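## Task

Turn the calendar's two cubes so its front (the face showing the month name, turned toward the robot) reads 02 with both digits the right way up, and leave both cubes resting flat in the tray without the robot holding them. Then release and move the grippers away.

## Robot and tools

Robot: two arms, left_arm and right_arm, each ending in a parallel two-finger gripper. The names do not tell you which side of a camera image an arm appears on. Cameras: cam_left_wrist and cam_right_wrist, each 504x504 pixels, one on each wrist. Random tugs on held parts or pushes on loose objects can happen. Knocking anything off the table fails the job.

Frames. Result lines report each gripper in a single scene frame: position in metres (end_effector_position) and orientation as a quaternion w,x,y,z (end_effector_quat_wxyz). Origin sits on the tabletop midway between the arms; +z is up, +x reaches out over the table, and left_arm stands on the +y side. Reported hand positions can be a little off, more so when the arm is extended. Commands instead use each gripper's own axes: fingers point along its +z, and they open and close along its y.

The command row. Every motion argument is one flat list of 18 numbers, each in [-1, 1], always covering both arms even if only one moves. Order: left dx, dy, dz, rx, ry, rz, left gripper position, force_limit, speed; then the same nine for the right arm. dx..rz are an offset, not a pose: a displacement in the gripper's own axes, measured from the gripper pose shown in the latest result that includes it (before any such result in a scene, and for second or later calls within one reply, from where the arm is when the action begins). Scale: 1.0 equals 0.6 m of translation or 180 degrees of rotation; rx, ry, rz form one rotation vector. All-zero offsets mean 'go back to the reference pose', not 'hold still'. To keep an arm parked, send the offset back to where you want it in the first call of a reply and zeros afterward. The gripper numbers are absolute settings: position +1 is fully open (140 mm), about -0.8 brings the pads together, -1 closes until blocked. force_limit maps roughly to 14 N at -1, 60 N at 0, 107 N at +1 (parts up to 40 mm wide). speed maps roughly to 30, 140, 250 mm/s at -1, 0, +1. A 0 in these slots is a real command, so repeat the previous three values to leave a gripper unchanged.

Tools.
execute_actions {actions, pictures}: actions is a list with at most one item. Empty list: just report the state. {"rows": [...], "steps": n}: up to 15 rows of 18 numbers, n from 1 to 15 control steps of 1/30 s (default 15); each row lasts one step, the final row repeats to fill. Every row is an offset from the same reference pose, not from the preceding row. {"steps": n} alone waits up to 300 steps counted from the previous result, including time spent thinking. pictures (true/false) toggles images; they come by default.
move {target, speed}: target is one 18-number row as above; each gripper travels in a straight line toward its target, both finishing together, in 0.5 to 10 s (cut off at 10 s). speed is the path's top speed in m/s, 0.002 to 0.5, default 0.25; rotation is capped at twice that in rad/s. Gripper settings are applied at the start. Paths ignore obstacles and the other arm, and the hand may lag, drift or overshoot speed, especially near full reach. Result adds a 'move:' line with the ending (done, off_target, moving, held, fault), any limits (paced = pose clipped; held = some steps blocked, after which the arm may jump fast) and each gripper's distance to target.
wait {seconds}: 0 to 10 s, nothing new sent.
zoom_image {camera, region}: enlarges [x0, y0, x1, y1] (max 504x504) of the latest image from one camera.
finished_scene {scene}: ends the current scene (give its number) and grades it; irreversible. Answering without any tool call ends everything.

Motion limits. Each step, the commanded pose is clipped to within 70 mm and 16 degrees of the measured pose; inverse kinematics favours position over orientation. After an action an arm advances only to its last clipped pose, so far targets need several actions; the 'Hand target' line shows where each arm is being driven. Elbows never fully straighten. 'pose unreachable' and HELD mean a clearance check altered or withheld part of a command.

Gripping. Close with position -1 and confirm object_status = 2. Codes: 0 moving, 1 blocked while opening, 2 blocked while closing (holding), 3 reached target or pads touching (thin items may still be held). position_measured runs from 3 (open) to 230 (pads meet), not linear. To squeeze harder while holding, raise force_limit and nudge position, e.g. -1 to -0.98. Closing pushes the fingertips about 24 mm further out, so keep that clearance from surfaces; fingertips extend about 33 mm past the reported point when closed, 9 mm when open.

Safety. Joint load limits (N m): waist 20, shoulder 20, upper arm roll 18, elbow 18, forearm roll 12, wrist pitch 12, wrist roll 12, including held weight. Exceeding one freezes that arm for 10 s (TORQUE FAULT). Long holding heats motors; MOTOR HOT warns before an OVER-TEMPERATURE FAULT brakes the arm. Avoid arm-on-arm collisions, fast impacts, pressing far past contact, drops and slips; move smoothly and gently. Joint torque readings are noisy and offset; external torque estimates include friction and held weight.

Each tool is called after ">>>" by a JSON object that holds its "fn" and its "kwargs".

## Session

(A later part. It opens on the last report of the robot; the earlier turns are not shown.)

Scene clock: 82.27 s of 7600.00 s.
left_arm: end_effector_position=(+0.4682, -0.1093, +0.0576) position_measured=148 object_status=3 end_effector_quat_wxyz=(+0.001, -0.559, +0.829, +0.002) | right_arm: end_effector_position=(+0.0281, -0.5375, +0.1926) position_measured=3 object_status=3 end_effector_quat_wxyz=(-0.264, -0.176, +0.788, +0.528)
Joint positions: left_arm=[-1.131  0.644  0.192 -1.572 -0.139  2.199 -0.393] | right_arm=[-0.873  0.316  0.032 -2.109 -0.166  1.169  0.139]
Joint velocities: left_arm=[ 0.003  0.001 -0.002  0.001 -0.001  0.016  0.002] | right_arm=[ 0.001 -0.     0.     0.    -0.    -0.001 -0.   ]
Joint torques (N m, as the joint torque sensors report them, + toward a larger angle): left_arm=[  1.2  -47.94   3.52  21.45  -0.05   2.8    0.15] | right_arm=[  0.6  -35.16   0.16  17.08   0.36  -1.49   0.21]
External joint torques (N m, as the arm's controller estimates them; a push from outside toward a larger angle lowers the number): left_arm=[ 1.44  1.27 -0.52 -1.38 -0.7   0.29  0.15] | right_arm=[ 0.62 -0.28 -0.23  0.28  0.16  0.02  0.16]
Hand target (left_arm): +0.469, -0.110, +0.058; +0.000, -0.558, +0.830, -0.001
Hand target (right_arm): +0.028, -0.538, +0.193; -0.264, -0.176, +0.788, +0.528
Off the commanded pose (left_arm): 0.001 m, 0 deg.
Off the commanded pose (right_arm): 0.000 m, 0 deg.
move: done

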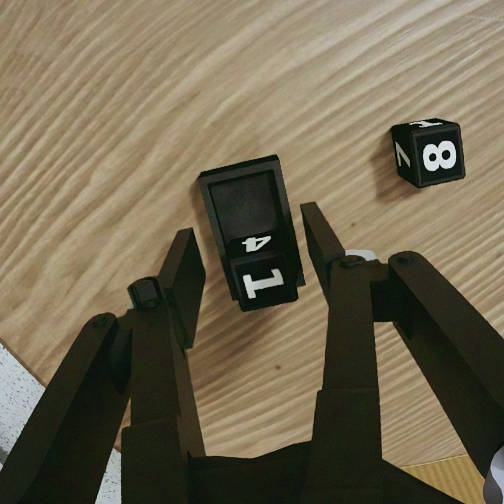

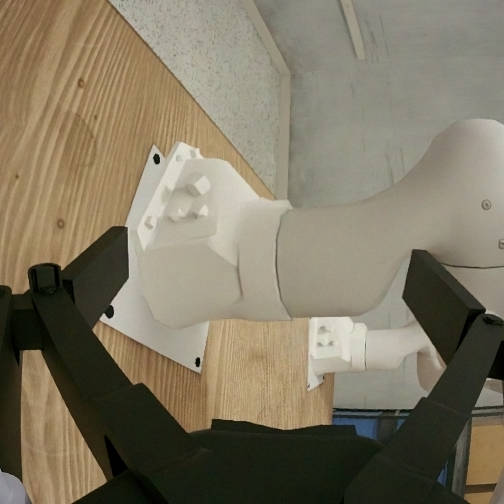

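>>> {"fn": "move", "kwargs": {"target": [-0.02,0.005,0.006,0,0,0,-0.15,-0.3,-0.6,0,0,0,0,0,0,1,0,0], "speed": 0.03}}

>>> {"fn": "move", "kwargs": {"target": [0,0,0,0,0,0,-1,-0.3,-0.6,0,0,0,0,0,0,1,0,0]}}

>>> {"fn": "move", "kwargs": {"target": [0,0,-0.005,0,0,0,-1,-0.3,-0.6,0,0,0,0,0,0,1,0,0], "speed": 0.02}}

>>> {"fn": "move", "kwargs": {"target": [0.05,0,0,0,0,0,-1,-0.3,-0.6,0,0,0,0,0,0,1,0,0], "speed": 0.03}}

>>> {"fn": "zoom_image", "kwargs": {"camera": "cam_left_wrist", "region": [170, 150, 350, 350]}}

Scene clock: 91.40 s of 7600.00 s.
left_arm: end_effector_position=(+0.4683, -0.0974, +0.0533) position_measured=148 object_status=3 end_effector_quat_wxyz=(+0.000, -0.562, +0.827, +0.003) | right_arm: end_effector_position=(+0.0281, -0.5375, +0.1926) position_measured=3 object_status=3 end_effector_quat_wxyz=(-0.264, -0.176, +0.788, +0.528)
Joint positions: left_arm=[-1.122  0.626  0.192 -1.613 -0.139  2.219 -0.385] | right_arm=[-0.873  0.316  0.032 -2.109 -0.166  1.169  0.139]
Joint velocities: left_arm=[ 0.001 -0.002 -0.    -0.002  0.001  0.009  0.006] | right_arm=[-0.001  0.     0.    -0.001 -0.     0.     0.   ]
Joint torques (N m, as the joint torque sensors report them, + toward a larger angle): left_arm=[  1.07 -48.14   4.24  20.76   1.08   2.85   0.09] | right_arm=[  0.78 -35.18   0.34  17.3    0.34  -1.47   0.18]
External joint torques (N m, as the arm's controller estimates them; a push from outside toward a larger angle lowers the number): left_arm=[ 0.96  0.39  0.01 -1.83  0.44  0.35  0.09] | right_arm=[ 0.9  -0.35  0.05  0.53  0.14  0.04  0.12]
Hand target (left_arm): +0.470, -0.097, +0.054; +0.001, -0.559, +0.829, +0.002
Hand target (right_arm): +0.028, -0.538, +0.193; -0.264, -0.176, +0.788, +0.528
Off the commanded pose (left_arm): 0.002 m, 0 deg.
Off the commanded pose (right_arm): 0.000 m, 0 deg.
After step 90, 5.37 s passed at rest.
move: done

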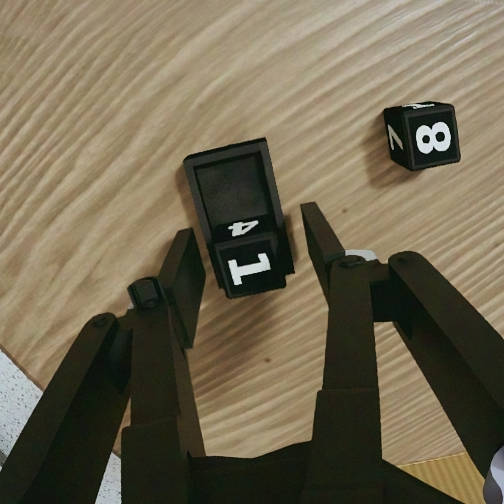

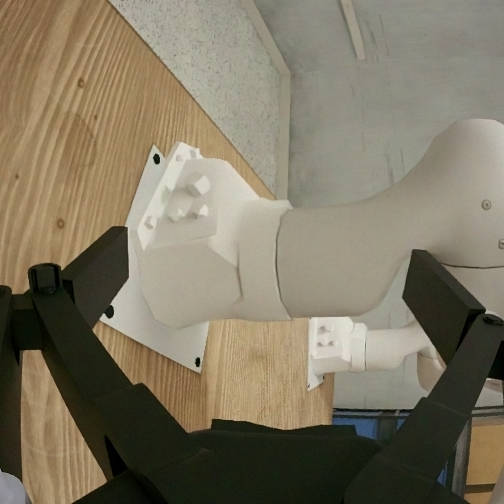

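Scene clock: 91.97 s of 7600.00 s.
left_arm: end_effector_position=(+0.4683, -0.0975, +0.0535) position_measured=189 object_status=2 end_effector_quat_wxyz=(+0.000, -0.562, +0.827, +0.003) | right_arm: end_effector_position=(+0.0281, -0.5375, +0.1926) position_measured=3 object_status=3 end_effector_quat_wxyz=(-0.264, -0.176, +0.788, +0.528)
Joint positions: left_arm=[-1.122  0.626  0.192 -1.613 -0.139  2.219 -0.385] | right_arm=[-0.873  0.316  0.032 -2.109 -0.166  1.169  0.139]
Joint velocities: left_arm=[ 0.001 -0.001 -0.002  0.    -0.     0.     0.001] | right_arm=[ 0.     0.001 -0.     0.    -0.     0.001  0.   ]
Joint torques (N m, as the joint torque sensors report them, + toward a larger angle): left_arm=[  0.32 -47.11   4.31  21.75   0.7    2.51  -0.06] | right_arm=[  0.51 -35.16   0.02  17.09   0.35  -1.45   0.18]
External joint torques (N m, as the arm's controller estimates them; a push from outside toward a larger angle lowers the number): left_arm=[ 0.4   1.52  0.24 -0.92  0.06  0.   -0.06] | right_arm=[ 0.57 -0.4  -0.33  0.36  0.15  0.05  0.12]
Hand target (left_arm): +0.468, -0.097, +0.053; +0.000, -0.562, +0.827, +0.003
Hand target (right_arm): +0.028, -0.538, +0.193; -0.264, -0.176, +0.788, +0.528
Off the commanded pose (left_arm): 0.000 m, 0 deg.
Off the commanded pose (right_arm): 0.000 m, 0 deg.
move: done

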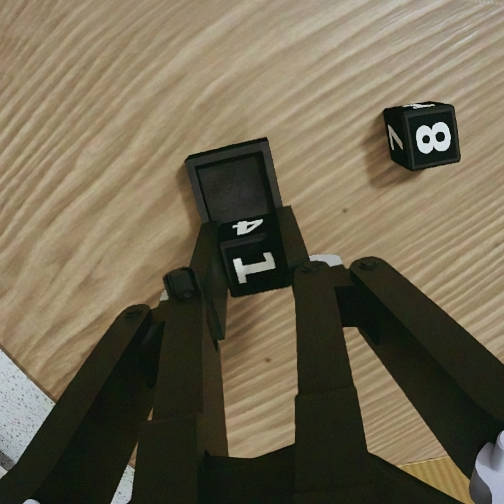

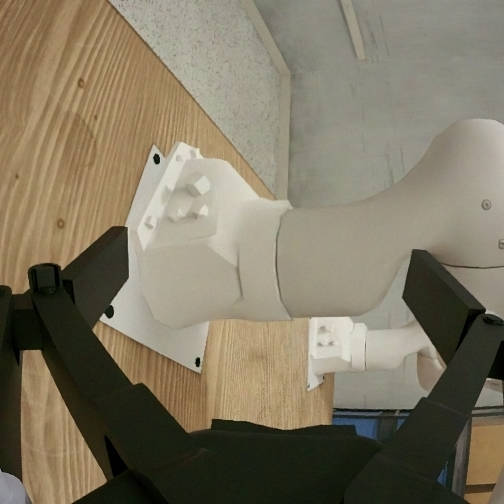

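Scene clock: 92.67 s of 7600.00 s.
left_arm: end_effector_position=(+0.4682, -0.0976, +0.0551) position_measured=189 object_status=2 end_effector_quat_wxyz=(+0.000, -0.562, +0.827, +0.003) | right_arm: end_effector_position=(+0.0281, -0.5375, +0.1926) position_measured=3 object_status=3 end_effector_quat_wxyz=(-0.264, -0.176, +0.788, +0.528)
Joint positions: left_arm=[-1.122  0.623  0.192 -1.613 -0.139  2.217 -0.385] | right_arm=[-0.873  0.316  0.032 -2.109 -0.166  1.169  0.139]
Joint velocities: left_arm=[-0.001 -0.     0.    -0.     0.001 -0.003  0.001] | right_arm=[-0.    -0.    -0.    -0.    -0.001  0.001 -0.   ]
Joint torques (N m, as the joint torque sensors report them, + toward a larger angle): left_arm=[ -0.01 -48.39   4.72  22.21   0.92   2.13  -0.09] | right_arm=[  0.7  -35.2    0.2   16.95   0.35  -1.44   0.21]
External joint torques (N m, as the arm's controller estimates them; a push from outside toward a larger angle lowers the number): left_arm=[ 0.1   0.12  0.68 -0.43  0.27 -0.36 -0.09] | right_arm=[ 0.64 -0.35 -0.26  0.17  0.15  0.06  0.16]
Hand target (left_arm): +0.468, -0.097, +0.056; +0.000, -0.562, +0.827, +0.003
Hand target (right_arm): +0.028, -0.538, +0.193; -0.264, -0.176, +0.788, +0.528
Off the commanded pose (left_arm): 0.001 m, 0 deg.
Off the commanded pose (right_arm): 0.000 m, 0 deg.
move: done

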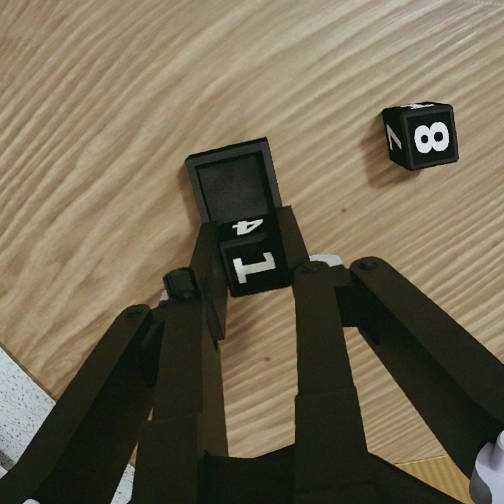

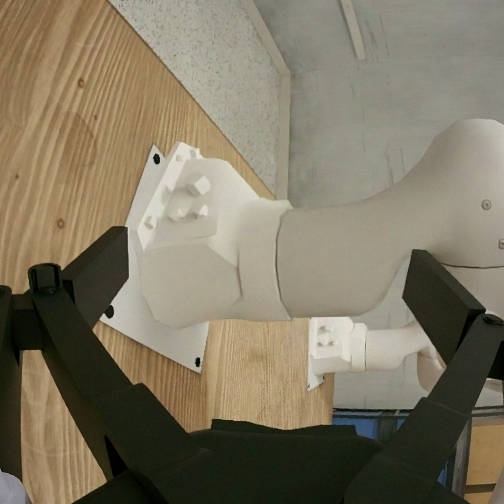

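Scene clock: 93.97 s of 7600.00 s.
left_arm: end_effector_position=(+0.4588, -0.1246, +0.0556) position_measured=189 object_status=2 end_effector_quat_wxyz=(+0.002, -0.558, +0.830, +0.002) | right_arm: end_effector_position=(+0.0281, -0.5375, +0.1926) position_measured=3 object_status=3 end_effector_quat_wxyz=(-0.264, -0.176, +0.788, +0.528)
Joint positions: left_arm=[-1.153  0.665  0.192 -1.541 -0.141  2.189 -0.414] | right_arm=[-0.873  0.316  0.032 -2.109 -0.166  1.169  0.139]
Joint velocities: left_arm=[ 0.     0.002 -0.002  0.003 -0.002 -0.007 -0.015] | right_arm=[-0.    -0.001 -0.    -0.002 -0.001  0.001 -0.001]
Joint torques (N m, as the joint torque sensors report them, + toward a larger angle): left_arm=[ -0.51 -47.42   4.57  23.52  -0.14   2.13  -0.3 ] | right_arm=[  0.66 -35.07   0.12  17.14   0.34  -1.47   0.18]
External joint torques (N m, as the arm's controller estimates them; a push from outside toward a larger angle lowers the number): left_arm=[-0.53  2.31  0.27  0.68 -0.8  -0.38 -0.3 ] | right_arm=[ 0.63 -0.22 -0.3   0.4   0.14  0.04  0.13]
Hand target (left_arm): +0.457, -0.125, +0.055; +0.000, -0.562, +0.827, +0.003
Hand target (right_arm): +0.028, -0.538, +0.193; -0.264, -0.176, +0.788, +0.528
Off the commanded pose (left_arm): 0.002 m, 1 deg.
Off the commanded pose (right_arm): 0.000 m, 0 deg.
move: done

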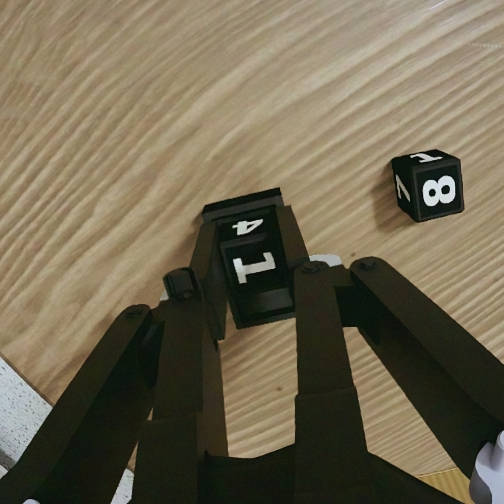

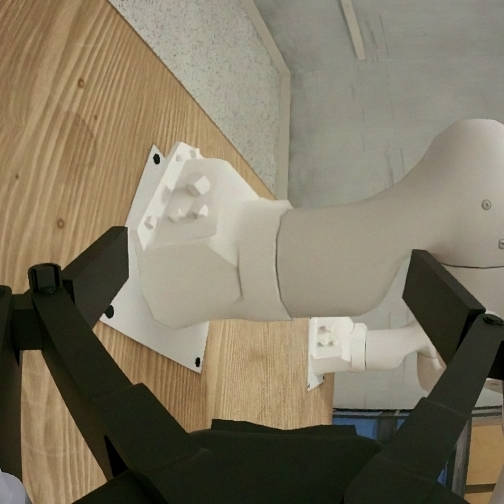

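Region (170, 150, 350, 350) of cam_left_wrist's 504x504 image, scaled by 2.520, with more detail than that image has; it fills the left 454 columns of this view, and the rest is white.

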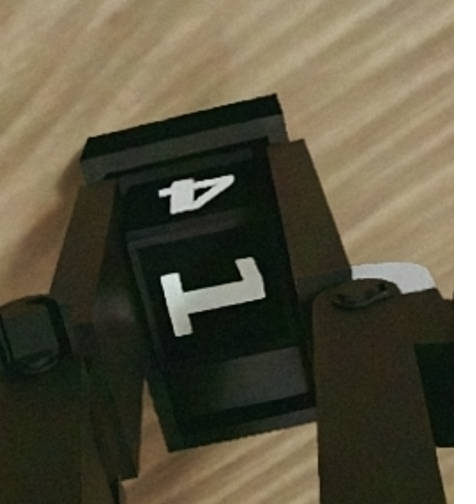

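>>> {"fn": "move", "kwargs": {"target": [0.008,-0.002,0,0,0,0,-1,-0.3,-0.6,0,0,0,0,0,0,1,0,0], "speed": 0.015}}

>>> {"fn": "move", "kwargs": {"target": [0,0,0.003,0,0,0,-1,-0.3,-0.6,0,0,0,0,0,0,1,0,0], "speed": 0.01}}

>>> {"fn": "move", "kwargs": {"target": [0,0,0,0,0,0,-0.15,-0.3,-0.8,0,0,0,0,0,0,1,0,0]}}

>>> {"fn": "move", "kwargs": {"target": [0,0,-0.075,0,0,0,-0.15,-0.3,-0.6,0,0,0,0,0,0,1,0,0], "speed": 0.12}}

>>> {"fn": "zoom_image", "kwargs": {"camera": "cam_left_wrist", "region": [170, 150, 350, 350]}}

Scene clock: 107.53 s of 7600.00 s.
left_arm: end_effector_position=(+0.4588, -0.1276, +0.0558) position_measured=189 object_status=2 end_effector_quat_wxyz=(+0.002, -0.558, +0.830, +0.003) | right_arm: end_effector_position=(+0.0281, -0.5375, +0.1926) position_measured=3 object_status=3 end_effector_quat_wxyz=(-0.264, -0.176, +0.788, +0.528)
Joint positions: left_arm=[-1.155  0.674  0.191 -1.525 -0.139  2.18  -0.418] | right_arm=[-0.873  0.316  0.032 -2.109 -0.166  1.169  0.139]
Joint velocities: left_arm=[-0.     0.    -0.001 -0.001 -0.001 -0.001  0.001] | right_arm=[-0.001  0.     0.001 -0.    -0.     0.    -0.   ]
Joint torques (N m, as the joint torque sensors report them, + toward a larger angle): left_arm=[ -0.38 -47.97   3.74  23.06   0.19   2.83  -0.17] | right_arm=[  0.69 -35.23  -0.02  16.91   0.38  -1.49   0.16]
External joint torques (N m, as the arm's controller estimates them; a push from outside toward a larger angle lowers the number): left_arm=[-0.24  1.95 -0.46  0.2  -0.47  0.34 -0.17] | right_arm=[ 0.66 -0.49 -0.45  0.2   0.17  0.02  0.1 ]
Hand target (left_arm): +0.458, -0.129, +0.056; +0.002, -0.558, +0.830, +0.002
Hand target (right_arm): +0.028, -0.538, +0.193; -0.264, -0.176, +0.788, +0.528
Off the commanded pose (left_arm): 0.002 m, 0 deg.
Off the commanded pose (right_arm): 0.000 m, 0 deg.
After step 90, 9.70 s passed at rest.
move: done

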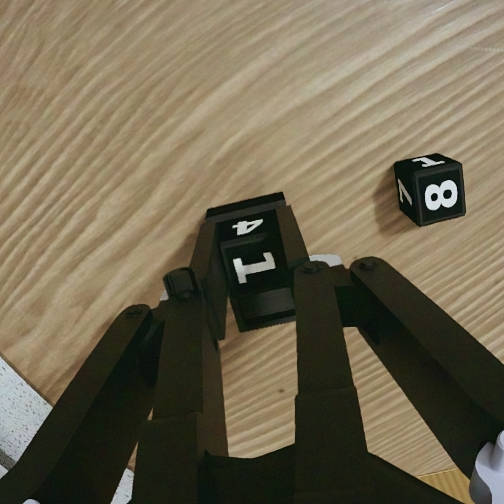

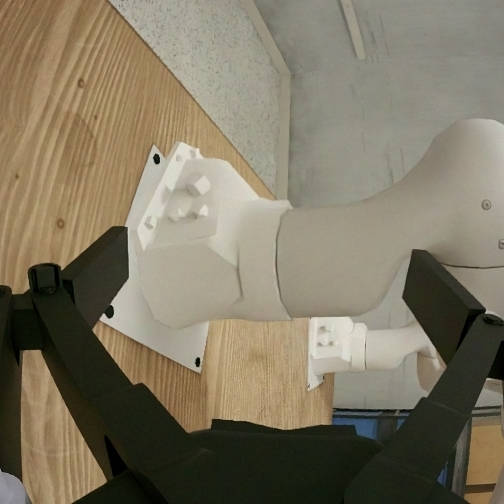

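Scene clock: 108.23 s of 7600.00 s.
left_arm: end_effector_position=(+0.4587, -0.1274, +0.0550) position_measured=189 object_status=2 end_effector_quat_wxyz=(+0.002, -0.558, +0.830, +0.003) | right_arm: end_effector_position=(+0.0281, -0.5375, +0.1926) position_measured=3 object_status=3 end_effector_quat_wxyz=(-0.264, -0.176, +0.788, +0.528)
Joint positions: left_arm=[-1.155  0.675  0.191 -1.525 -0.139  2.18  -0.418] | right_arm=[-0.873  0.316  0.032 -2.109 -0.166  1.169  0.139]
Joint velocities: left_arm=[-0.     0.001  0.    -0.    -0.     0.001 -0.002] | right_arm=[ 0.001 -0.    -0.     0.001  0.002 -0.001  0.   ]
Joint torques (N m, as the joint torque sensors report them, + toward a larger angle): left_arm=[  0.29 -48.14   4.39  21.77   0.54   2.91  -0.09] | right_arm=[  0.5  -35.03   0.1   17.09   0.33  -1.46   0.2 ]
External joint torques (N m, as the arm's controller estimates them; a push from outside toward a larger angle lowers the number): left_arm=[ 0.23  1.73  0.03 -1.04 -0.13  0.42 -0.09] | right_arm=[ 0.51 -0.18 -0.29  0.32  0.13  0.04  0.15]
Hand target (left_arm): +0.459, -0.128, +0.054; +0.002, -0.558, +0.830, +0.003
Hand target (right_arm): +0.028, -0.538, +0.193; -0.264, -0.176, +0.788, +0.528
Off the commanded pose (left_arm): 0.001 m, 0 deg.
Off the commanded pose (right_arm): 0.000 m, 0 deg.
move: done

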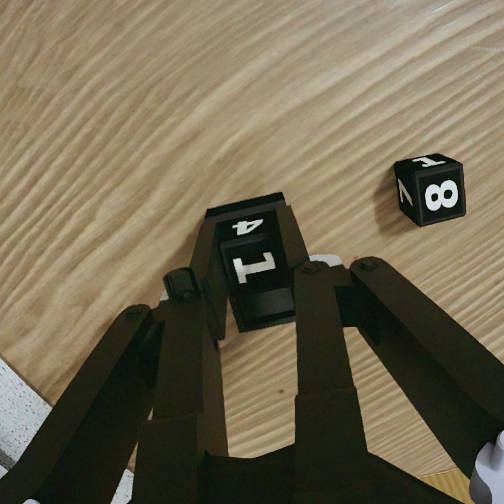

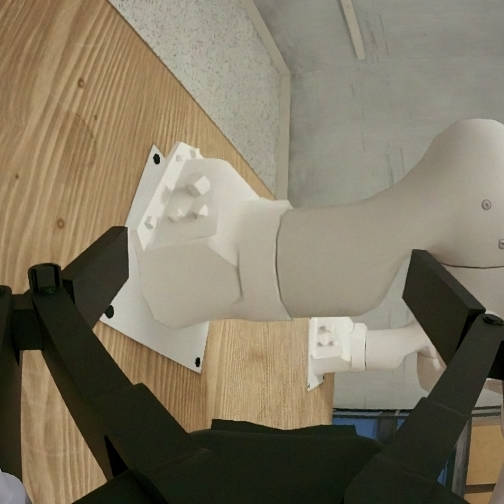

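Scene clock: 108.93 s of 7600.00 s.
left_arm: end_effector_position=(+0.4587, -0.1274, +0.0550) position_measured=148 object_status=0 end_effector_quat_wxyz=(+0.002, -0.558, +0.830, +0.003) | right_arm: end_effector_position=(+0.0281, -0.5375, +0.1926) position_measured=3 object_status=3 end_effector_quat_wxyz=(-0.264, -0.176, +0.788, +0.528)
Joint positions: left_arm=[-1.155  0.675  0.191 -1.525 -0.139  2.18  -0.418] | right_arm=[-0.873  0.316  0.032 -2.109 -0.166  1.169  0.139]
Joint velocities: left_arm=[-0.     0.     0.    -0.     0.    -0.    -0.001] | right_arm=[-0.     0.     0.001 -0.     0.001  0.     0.   ]
Joint torques (N m, as the joint torque sensors report them, + toward a larger angle): left_arm=[  0.25 -48.89   4.62  21.91   0.68   2.5   -0.08] | right_arm=[  0.68 -35.06   0.41  17.27   0.37  -1.46   0.22]
External joint torques (N m, as the arm's controller estimates them; a push from outside toward a larger angle lowers the number): left_arm=[ 0.23  0.95  0.29 -0.89  0.01  0.01 -0.08] | right_arm=[ 0.69 -0.25  0.02  0.5   0.17  0.04  0.16]
Hand target (left_arm): +0.459, -0.127, +0.055; +0.002, -0.558, +0.830, +0.003
Hand target (right_arm): +0.028, -0.538, +0.193; -0.264, -0.176, +0.788, +0.528
Off the commanded pose (left_arm): 0.000 m, 0 deg.
Off the commanded pose (right_arm): 0.000 m, 0 deg.
move: done

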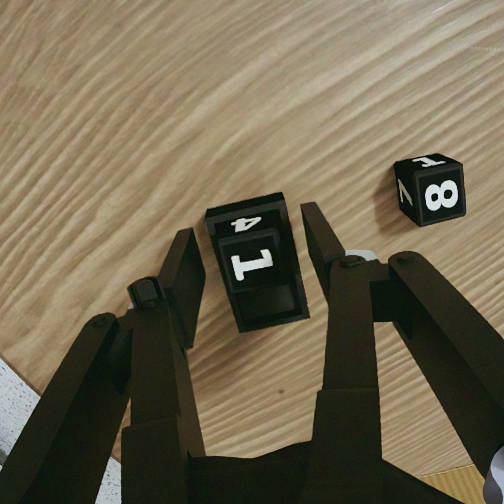

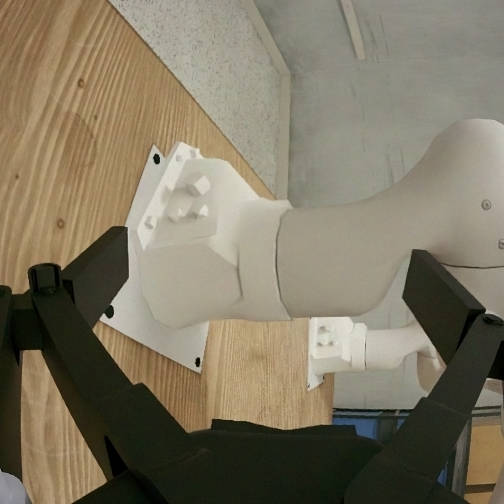

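Scene clock: 109.90 s of 7600.00 s.
left_arm: end_effector_position=(+0.4588, -0.1290, +0.1007) position_measured=148 object_status=3 end_effector_quat_wxyz=(+0.001, -0.556, +0.831, +0.001) | right_arm: end_effector_position=(+0.0281, -0.5375, +0.1926) position_measured=3 object_status=3 end_effector_quat_wxyz=(-0.264, -0.176, +0.788, +0.528)
Joint positions: left_arm=[-1.158  0.616  0.198 -1.5   -0.13   2.102 -0.42 ] | right_arm=[-0.873  0.316  0.032 -2.109 -0.166  1.169  0.139]
Joint velocities: left_arm=[-0.001  0.     0.    -0.    -0.    -0.01   0.001] | right_arm=[-0.001  0.001  0.001  0.     0.    -0.     0.   ]
Joint torques (N m, as the joint torque sensors report them, + toward a larger angle): left_arm=[ -0.64 -47.49   4.85  22.56   1.4    2.15  -0.27] | right_arm=[  0.67 -34.86  -0.13  17.24   0.4   -1.46   0.22]
External joint torques (N m, as the arm's controller estimates them; a push from outside toward a larger angle lowers the number): left_arm=[-0.71  1.77  0.72 -0.96  0.7  -0.38 -0.27] | right_arm=[ 0.68 -0.08 -0.52  0.52  0.2   0.04  0.16]
Hand target (left_arm): +0.458, -0.128, +0.100; +0.002, -0.558, +0.830, +0.003
Hand target (right_arm): +0.028, -0.538, +0.193; -0.264, -0.176, +0.788, +0.528
Off the commanded pose (left_arm): 0.001 m, 0 deg.
Off the commanded pose (right_arm): 0.000 m, 0 deg.
move: done

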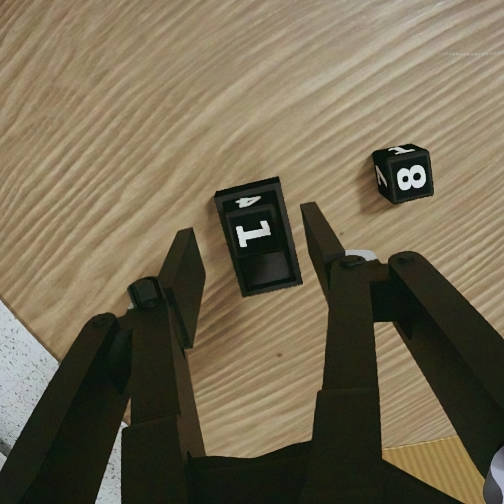

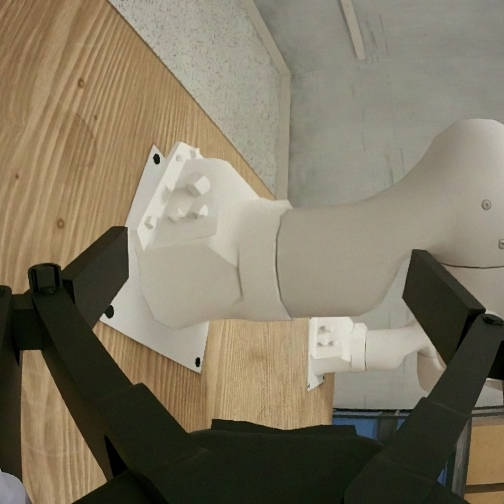

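Region (170, 150, 350, 350) of cam_left_wrist's 504x504 image, scaled by 2.520, with more detail than that image has; it fills the left 454 columns of this view, and the rest is white.

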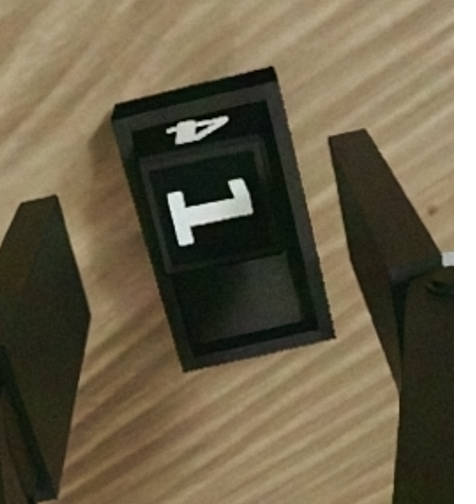

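>>> {"fn": "move", "kwargs": {"target": [-0.0095,0.168,0.01,0,0,0,-0.15,-0.3,-0.6,0,0,0,0,0,0,1,0,0], "speed": 0.2}}

>>> {"fn": "move", "kwargs": {"target": [0,0,0.083,0,0,0,-0.15,-0.3,-0.6,0,0,0,0,0,0,1,0,0], "speed": 0.08}}

>>> {"fn": "move", "kwargs": {"target": [0,0,0,0,0,0,-1,-0.3,-0.6,0,0,0,0,0,0,1,0,0]}}

>>> {"fn": "move", "kwargs": {"target": [0,0,-0.08,0,0,0,-1,-0.3,-0.6,0,0,0,0,0,0,1,0,0], "speed": 0.1}}

Scene clock: 127.17 s of 7600.00 s.
left_arm: end_effector_position=(+0.3671, -0.0830, +0.0926) position_measured=148 object_status=3 end_effector_quat_wxyz=(-0.000, -0.553, +0.833, +0.003) | right_arm: end_effector_position=(+0.0281, -0.5375, +0.1926) position_measured=3 object_status=3 end_effector_quat_wxyz=(-0.264, -0.176, +0.788, +0.528)
Joint positions: left_arm=[-1.271  0.357  0.216 -1.938 -0.099  2.278 -0.485] | right_arm=[-0.873  0.316  0.032 -2.109 -0.166  1.169  0.139]
Joint velocities: left_arm=[-0.006 -0.001  0.005 -0.001  0.     0.014 -0.017] | right_arm=[ 0.     0.    -0.001 -0.    -0.    -0.    -0.001]
Joint torques (N m, as the joint torque sensors report them, + toward a larger angle): left_arm=[ -0.45 -40.83   4.66  20.85   1.27   2.9   -0.26] | right_arm=[  0.72 -34.95   0.12  17.18   0.37  -1.45   0.18]
External joint torques (N m, as the arm's controller estimates them; a push from outside toward a larger angle lowers the number): left_arm=[-0.47 -0.17  1.89 -1.39  0.65  0.4  -0.26] | right_arm=[ 0.79 -0.19 -0.23  0.46  0.17  0.06  0.12]
Hand target (left_arm): +0.368, -0.084, +0.093; +0.001, -0.556, +0.831, +0.001
Hand target (right_arm): +0.028, -0.538, +0.193; -0.264, -0.176, +0.788, +0.528
Off the commanded pose (left_arm): 0.003 m, 1 deg.
Off the commanded pose (right_arm): 0.000 m, 0 deg.
After step 90, 13.13 s passed at rest.
move: done

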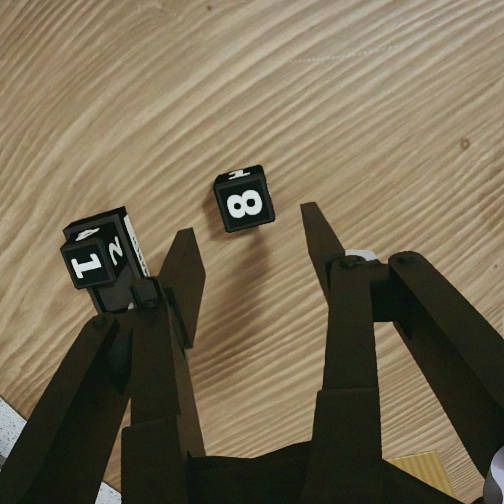

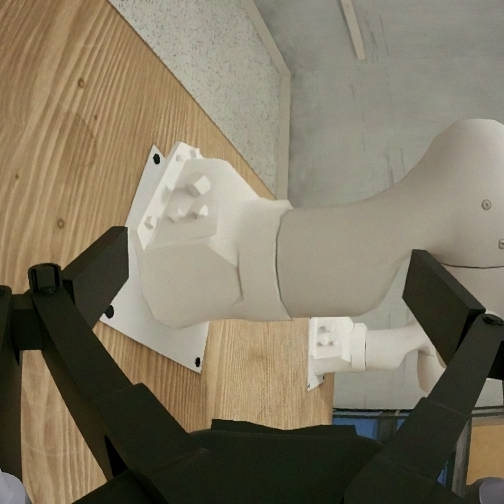

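Scene clock: 128.27 s of 7600.00 s.
left_arm: end_effector_position=(+0.3670, -0.0818, +0.0431) position_measured=148 object_status=3 end_effector_quat_wxyz=(+0.001, -0.555, +0.832, +0.005) | right_arm: end_effector_position=(+0.0281, -0.5375, +0.1926) position_measured=3 object_status=3 end_effector_quat_wxyz=(-0.264, -0.176, +0.788, +0.528)
Joint positions: left_arm=[-1.262  0.438  0.204 -1.957 -0.12   2.373 -0.475] | right_arm=[-0.873  0.316  0.032 -2.109 -0.166  1.169  0.139]
Joint velocities: left_arm=[ 0.002 -0.001 -0.001  0.001 -0.     0.011  0.005] | right_arm=[-0.001  0.    -0.     0.001  0.     0.001  0.001]
Joint torques (N m, as the joint torque sensors report them, + toward a larger angle): left_arm=[  1.07 -40.75   2.85  20.2   -0.18   2.89   0.17] | right_arm=[  0.59 -35.33   0.06  17.08   0.38  -1.45   0.19]
External joint torques (N m, as the arm's controller estimates them; a push from outside toward a larger angle lowers the number): left_arm=[ 1.    1.35 -0.42 -1.   -0.75  0.39  0.17] | right_arm=[ 0.66 -0.42 -0.29  0.25  0.18  0.04  0.13]
Hand target (left_arm): +0.367, -0.083, +0.043; -0.000, -0.553, +0.833, +0.003
Hand target (right_arm): +0.028, -0.538, +0.193; -0.264, -0.176, +0.788, +0.528
Off the commanded pose (left_arm): 0.001 m, 0 deg.
Off the commanded pose (right_arm): 0.000 m, 0 deg.
move: done

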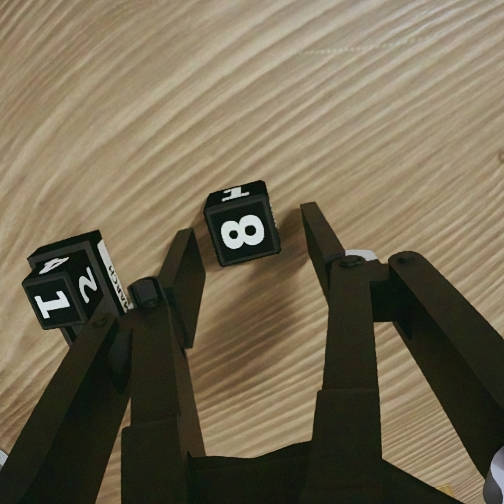

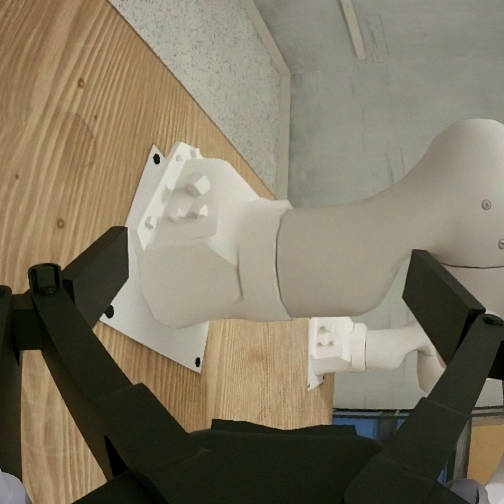

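Scene clock: 128.83 s of 7600.00 s.
left_arm: end_effector_position=(+0.3671, -0.0819, +0.0433) position_measured=189 object_status=2 end_effector_quat_wxyz=(+0.001, -0.555, +0.832, +0.005) | right_arm: end_effector_position=(+0.0281, -0.5375, +0.1926) position_measured=3 object_status=3 end_effector_quat_wxyz=(-0.264, -0.176, +0.788, +0.528)
Joint positions: left_arm=[-1.262  0.437  0.204 -1.957 -0.12   2.373 -0.475] | right_arm=[-0.873  0.316  0.032 -2.109 -0.166  1.169  0.139]
Joint velocities: left_arm=[-0.  0.  0. -0.  0. -0.  0.] | right_arm=[ 0.     0.001  0.001  0.001 -0.     0.    -0.001]
Joint torques (N m, as the joint torque sensors report them, + toward a larger angle): left_arm=[  0.05 -41.05   3.44  20.2    0.56   2.46  -0.07] | right_arm=[  0.54 -35.29   0.12  17.02   0.33  -1.46   0.24]
External joint torques (N m, as the arm's controller estimates them; a push from outside toward a larger angle lowers the number): left_arm=[ 0.04  0.77  0.24 -0.83  0.   -0.02 -0.07] | right_arm=[ 0.46 -0.52 -0.35  0.28  0.12  0.04  0.18]
Hand target (left_arm): +0.367, -0.082, +0.043; +0.001, -0.555, +0.832, +0.005
Hand target (right_arm): +0.028, -0.538, +0.193; -0.264, -0.176, +0.788, +0.528
Off the commanded pose (left_arm): 0.000 m, 0 deg.
Off the commanded pose (right_arm): 0.000 m, 0 deg.
move: done

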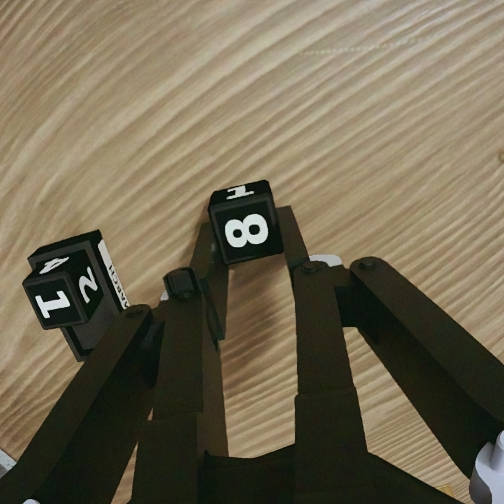

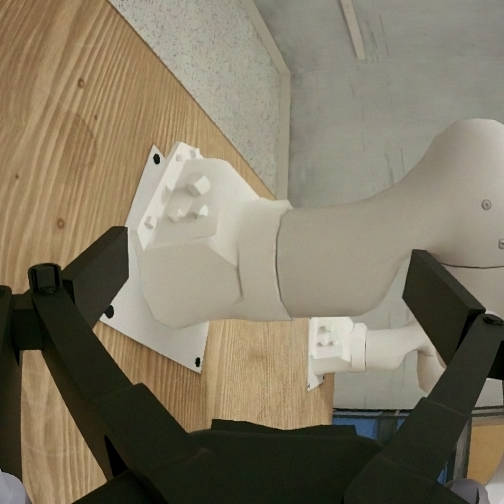

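Scene clock: 129.83 s of 7600.00 s.
left_arm: end_effector_position=(+0.3671, -0.0833, +0.0911) position_measured=189 object_status=2 end_effector_quat_wxyz=(-0.000, -0.553, +0.833, +0.003) | right_arm: end_effector_position=(+0.0281, -0.5375, +0.1926) position_measured=3 object_status=3 end_effector_quat_wxyz=(-0.264, -0.176, +0.788, +0.528)
Joint positions: left_arm=[-1.269  0.359  0.215 -1.938 -0.1    2.281 -0.485] | right_arm=[-0.873  0.316  0.032 -2.109 -0.166  1.169  0.139]
Joint velocities: left_arm=[ 0.001  0.002  0.001  0.     0.    -0.011 -0.003] | right_arm=[ 0.     0.    -0.001  0.001 -0.001  0.001  0.001]
Joint torques (N m, as the joint torque sensors report them, + toward a larger angle): left_arm=[ -0.99 -39.86   4.08  21.52   1.41   2.25  -0.37] | right_arm=[  0.83 -35.07   0.26  17.08   0.37  -1.48   0.22]
External joint torques (N m, as the arm's controller estimates them; a push from outside toward a larger angle lowers the number): left_arm=[-1.05  0.69  1.29 -0.61  0.8  -0.25 -0.37] | right_arm=[ 0.91 -0.2  -0.08  0.27  0.17  0.02  0.16]
Hand target (left_arm): +0.367, -0.082, +0.091; +0.001, -0.554, +0.832, +0.005
Hand target (right_arm): +0.028, -0.538, +0.193; -0.264, -0.176, +0.788, +0.528
Off the commanded pose (left_arm): 0.001 m, 0 deg.
Off the commanded pose (right_arm): 0.000 m, 0 deg.
move: done

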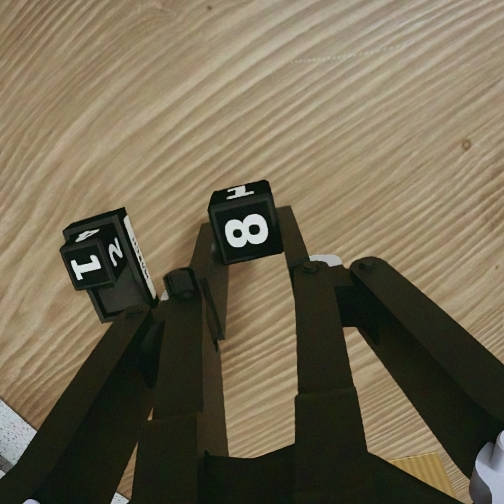

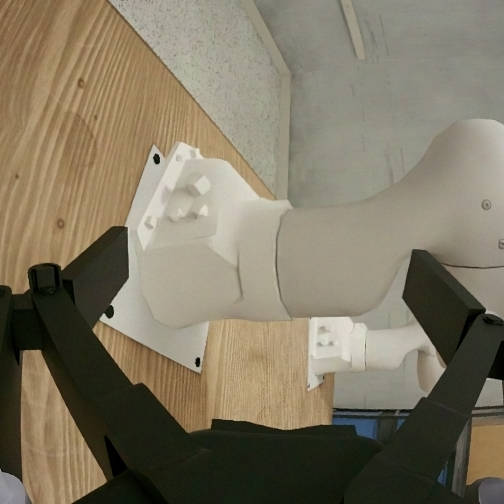

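>>> {"fn": "move", "kwargs": {"target": [-0.082,-0.1707,-0.012,0,0,-0.003,-1,-0.3,-0.6,0,0,0,0,0,0,1,0,0], "speed": 0.12}}

>>> {"fn": "move", "kwargs": {"target": [0,0,0.045,0,0,0,-1,-0.3,-0.6,0,0,0,0,0,0,1,0,0], "speed": 0.03}}

>>> {"fn": "zoom_image", "kwargs": {"camera": "cam_left_wrist", "region": [150, 90, 350, 290]}}

Scene clock: 138.40 s of 7600.00 s.
left_arm: end_effector_position=(+0.4808, -0.0805, +0.0994) position_measured=189 object_status=2 end_effector_quat_wxyz=(-0.000, -0.560, +0.828, +0.002) | right_arm: end_effector_position=(+0.0281, -0.5375, +0.1926) position_measured=3 object_status=3 end_effector_quat_wxyz=(-0.264, -0.176, +0.788, +0.528)
Joint positions: left_arm=[-1.094  0.548  0.195 -1.616 -0.121  2.149 -0.361] | right_arm=[-0.873  0.316  0.032 -2.109 -0.166  1.169  0.139]
Joint velocities: left_arm=[ 0.002 -0.     0.     0.001  0.001 -0.004  0.013] | right_arm=[ 0.001  0.001 -0.     0.001  0.001  0.001  0.   ]
Joint torques (N m, as the joint torque sensors report them, + toward a larger angle): left_arm=[  0.71 -46.09   3.04  22.77   0.79   2.06   0.14] | right_arm=[  0.79 -35.28   0.02  16.89   0.34  -1.49   0.23]
External joint torques (N m, as the arm's controller estimates them; a push from outside toward a larger angle lowers the number): left_arm=[ 0.79  1.24 -0.63 -0.54  0.11 -0.46  0.14] | right_arm=[ 0.71 -0.5  -0.46  0.15  0.13  0.02  0.17]
Hand target (left_arm): +0.481, -0.080, +0.099; -0.001, -0.557, +0.831, +0.003
Hand target (right_arm): +0.028, -0.538, +0.193; -0.264, -0.176, +0.788, +0.528
Off the commanded pose (left_arm): 0.003 m, 1 deg.
Off the commanded pose (right_arm): 0.000 m, 0 deg.
After step 90, 3.97 s passed at rest.
move: done

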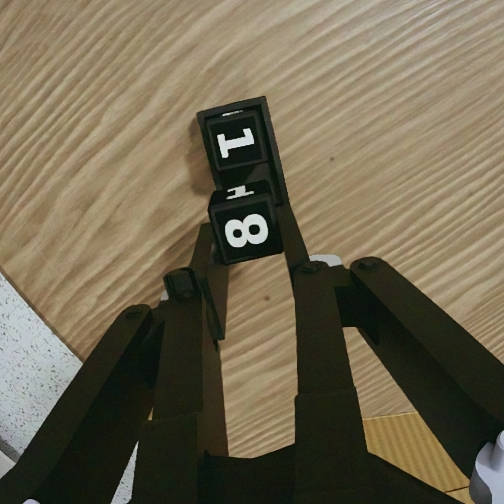

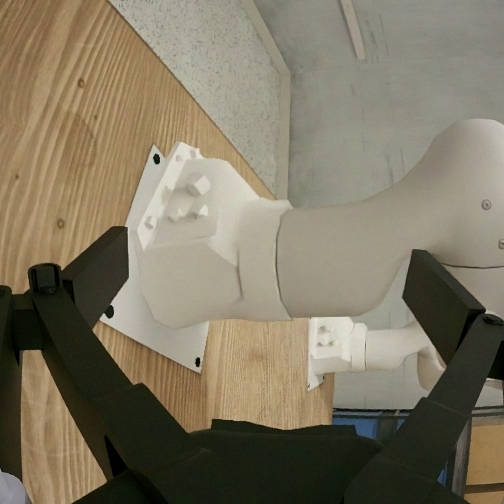

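Scene clock: 139.60 s of 7600.00 s.
left_arm: end_effector_position=(+0.4807, -0.0798, +0.0731) position_measured=189 object_status=2 end_effector_quat_wxyz=(+0.001, -0.561, +0.828, +0.003) | right_arm: end_effector_position=(+0.0281, -0.5375, +0.1926) position_measured=3 object_status=3 end_effector_quat_wxyz=(-0.264, -0.176, +0.788, +0.528)
Joint positions: left_arm=[-1.092  0.583  0.191 -1.63  -0.126  2.195 -0.36 ] | right_arm=[-0.873  0.316  0.032 -2.109 -0.166  1.169  0.139]
Joint velocities: left_arm=[ 0.002 -0.001 -0.001  0.001  0.001  0.011 -0.002] | right_arm=[-0.     0.    -0.    -0.    -0.001 -0.     0.001]
Joint torques (N m, as the joint torque sensors report them, + toward a larger angle): left_arm=[  1.87 -46.11   2.97  21.26  -0.07   2.89   0.15] | right_arm=[  0.72 -35.47   0.03  17.06   0.36  -1.5    0.19]
External joint torques (N m, as the arm's controller estimates them; a push from outside toward a larger angle lowers the number): left_arm=[ 1.93  1.75 -0.87 -1.66 -0.73  0.38  0.15] | right_arm=[ 0.81 -0.67 -0.3   0.32  0.16  0.01  0.14]
Hand target (left_arm): +0.481, -0.080, +0.072; -0.000, -0.560, +0.828, +0.002
Hand target (right_arm): +0.028, -0.538, +0.193; -0.264, -0.176, +0.788, +0.528
Off the commanded pose (left_arm): 0.001 m, 0 deg.
Off the commanded pose (right_arm): 0.000 m, 0 deg.
move: done

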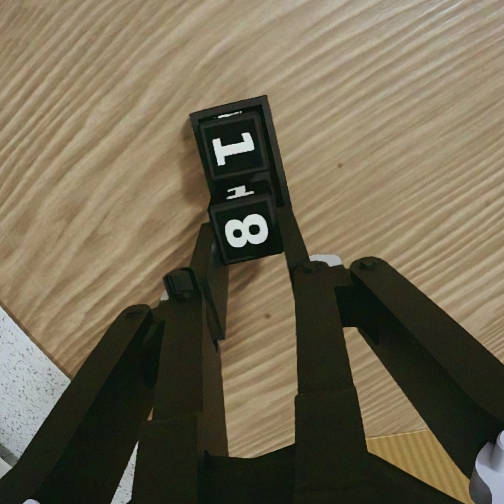

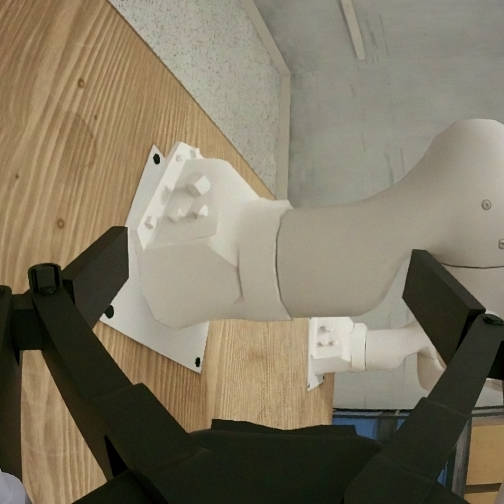

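Region (150, 90, 350, 290) of cam_left_wrist's 504x504 image, scaled by 2.520, with more detail than that image has.

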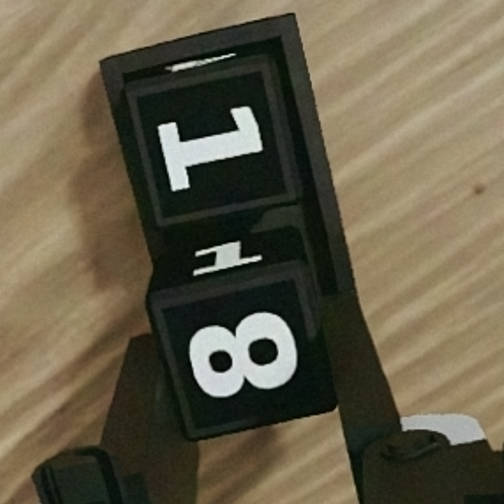

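>>> {"fn": "move", "kwargs": {"target": [0.005,0.005,0.015,0,0,0,-1,-0.3,-0.6,0,0,0,0,0,0,1,0,0], "speed": 0.015}}

>>> {"fn": "zoom_image", "kwargs": {"camera": "cam_left_wrist", "region": [150, 90, 350, 290]}}

Scene clock: 147.17 s of 7600.00 s.
left_arm: end_effector_position=(+0.4785, -0.0795, +0.0652) position_measured=189 object_status=2 end_effector_quat_wxyz=(+0.002, -0.560, +0.828, +0.004) | right_arm: end_effector_position=(+0.0281, -0.5375, +0.1926) position_measured=3 object_status=3 end_effector_quat_wxyz=(-0.264, -0.176, +0.788, +0.528)
Joint positions: left_arm=[-1.096  0.59   0.191 -1.64  -0.126  2.211 -0.36 ] | right_arm=[-0.873  0.316  0.032 -2.109 -0.166  1.169  0.139]
Joint velocities: left_arm=[-0.    -0.    -0.001 -0.    -0.001  0.008  0.   ] | right_arm=[ 0.    -0.     0.001  0.     0.001  0.    -0.001]
Joint torques (N m, as the joint torque sensors report them, + toward a larger angle): left_arm=[ -0.49 -46.15   3.39  21.     0.04   2.91  -0.28] | right_arm=[  0.83 -35.32   0.02  17.21   0.36  -1.43   0.2 ]
External joint torques (N m, as the arm's controller estimates them; a push from outside toward a larger angle lowers the number): left_arm=[-0.48  1.72 -0.52 -1.77 -0.61  0.4  -0.28] | right_arm=[ 0.79 -0.44 -0.42  0.42  0.15  0.07  0.14]
Hand target (left_arm): +0.477, -0.081, +0.064; +0.001, -0.561, +0.827, +0.003
Hand target (right_arm): +0.028, -0.538, +0.193; -0.264, -0.176, +0.788, +0.528
Off the commanded pose (left_arm): 0.003 m, 0 deg.
Off the commanded pose (right_arm): 0.000 m, 0 deg.
After step 90, 3.67 s passed at rest.
move: done

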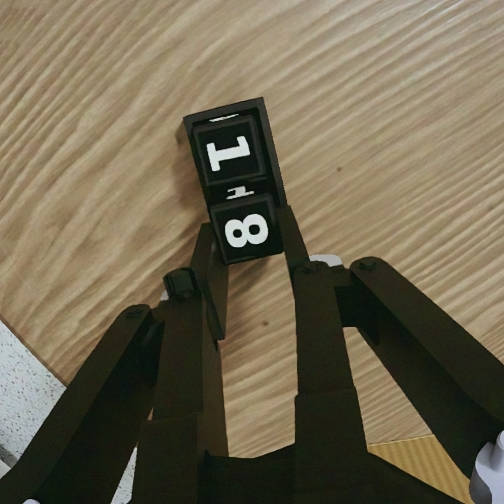

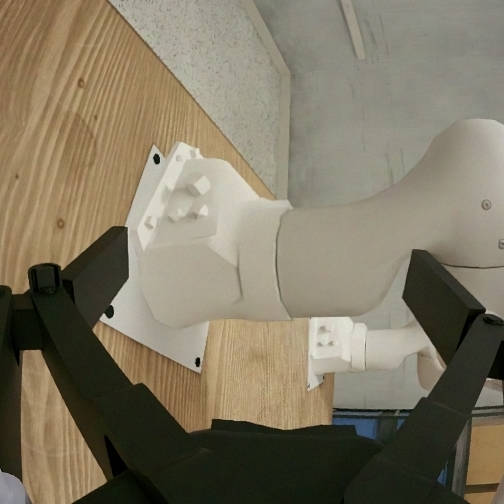

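Region (150, 90, 350, 290) of cam_left_wrist's 504x504 image, scaled by 2.520, with more detail than that image has.

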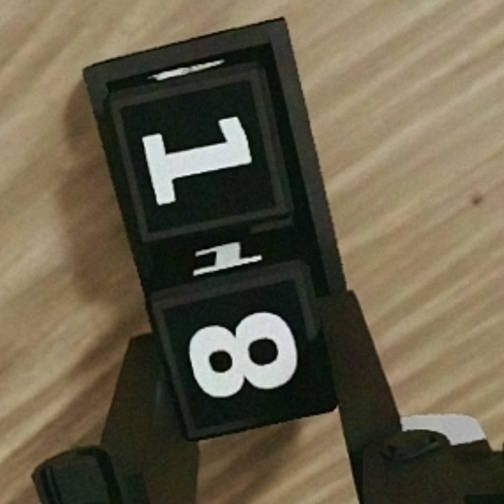

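>>> {"fn": "move", "kwargs": {"target": [0.008,0,0.007,0,0,0,-1,-0.3,-0.6,0,0,0,0,0,0,1,0,0], "speed": 0.01}}

>>> {"fn": "zoom_image", "kwargs": {"camera": "cam_left_wrist", "region": [150, 90, 350, 290]}}

Scene clock: 153.50 s of 7600.00 s.
left_arm: end_effector_position=(+0.4776, -0.0814, +0.0609) position_measured=189 object_status=2 end_effector_quat_wxyz=(+0.003, -0.559, +0.829, +0.005) | right_arm: end_effector_position=(+0.0281, -0.5375, +0.1926) position_measured=3 object_status=3 end_effector_quat_wxyz=(-0.264, -0.176, +0.788, +0.528)
Joint positions: left_arm=[-1.099  0.601  0.191 -1.634 -0.126  2.212 -0.361] | right_arm=[-0.873  0.316  0.032 -2.109 -0.166  1.169  0.139]
Joint velocities: left_arm=[-0.001  0.001 -0.001  0.001 -0.001  0.001 -0.001] | right_arm=[ 0.001  0.    -0.     0.001  0.    -0.     0.   ]
Joint torques (N m, as the joint torque sensors report them, + toward a larger angle): left_arm=[ -0.88 -46.04   3.81  22.37   0.08   2.81  -0.29] | right_arm=[  0.92 -35.02   0.27  17.08   0.33  -1.47   0.21]
External joint torques (N m, as the arm's controller estimates them; a push from outside toward a larger angle lowers the number): left_arm=[-0.93  1.84 -0.21 -0.2  -0.56  0.33 -0.29] | right_arm=[ 0.92 -0.23 -0.13  0.32  0.12  0.03  0.16]
Hand target (left_arm): +0.477, -0.084, +0.061; +0.002, -0.560, +0.828, +0.004
Hand target (right_arm): +0.028, -0.538, +0.193; -0.264, -0.176, +0.788, +0.528
Off the commanded pose (left_arm): 0.003 m, 0 deg.
Off the commanded pose (right_arm): 0.000 m, 0 deg.
After step 90, 2.50 s passed at rest.
move: done

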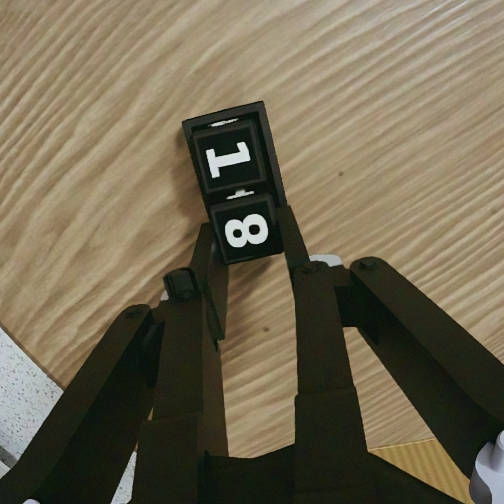

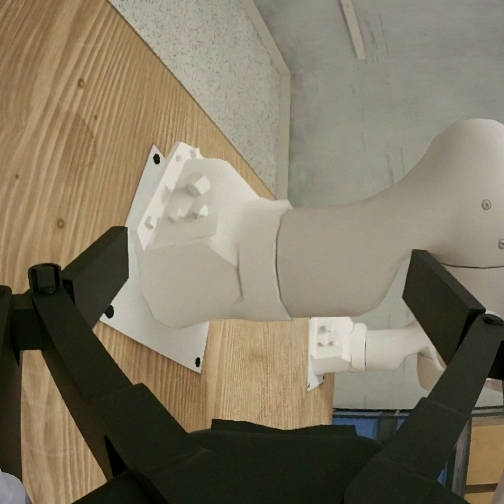

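Region (150, 90, 350, 290) of cam_left_wrist's 504x504 image, scaled by 2.520, with more detail than that image has.

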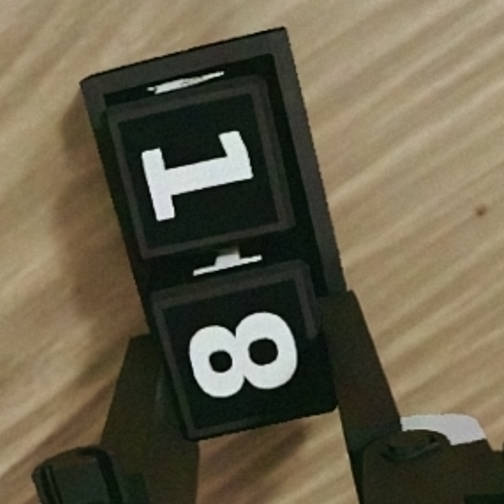

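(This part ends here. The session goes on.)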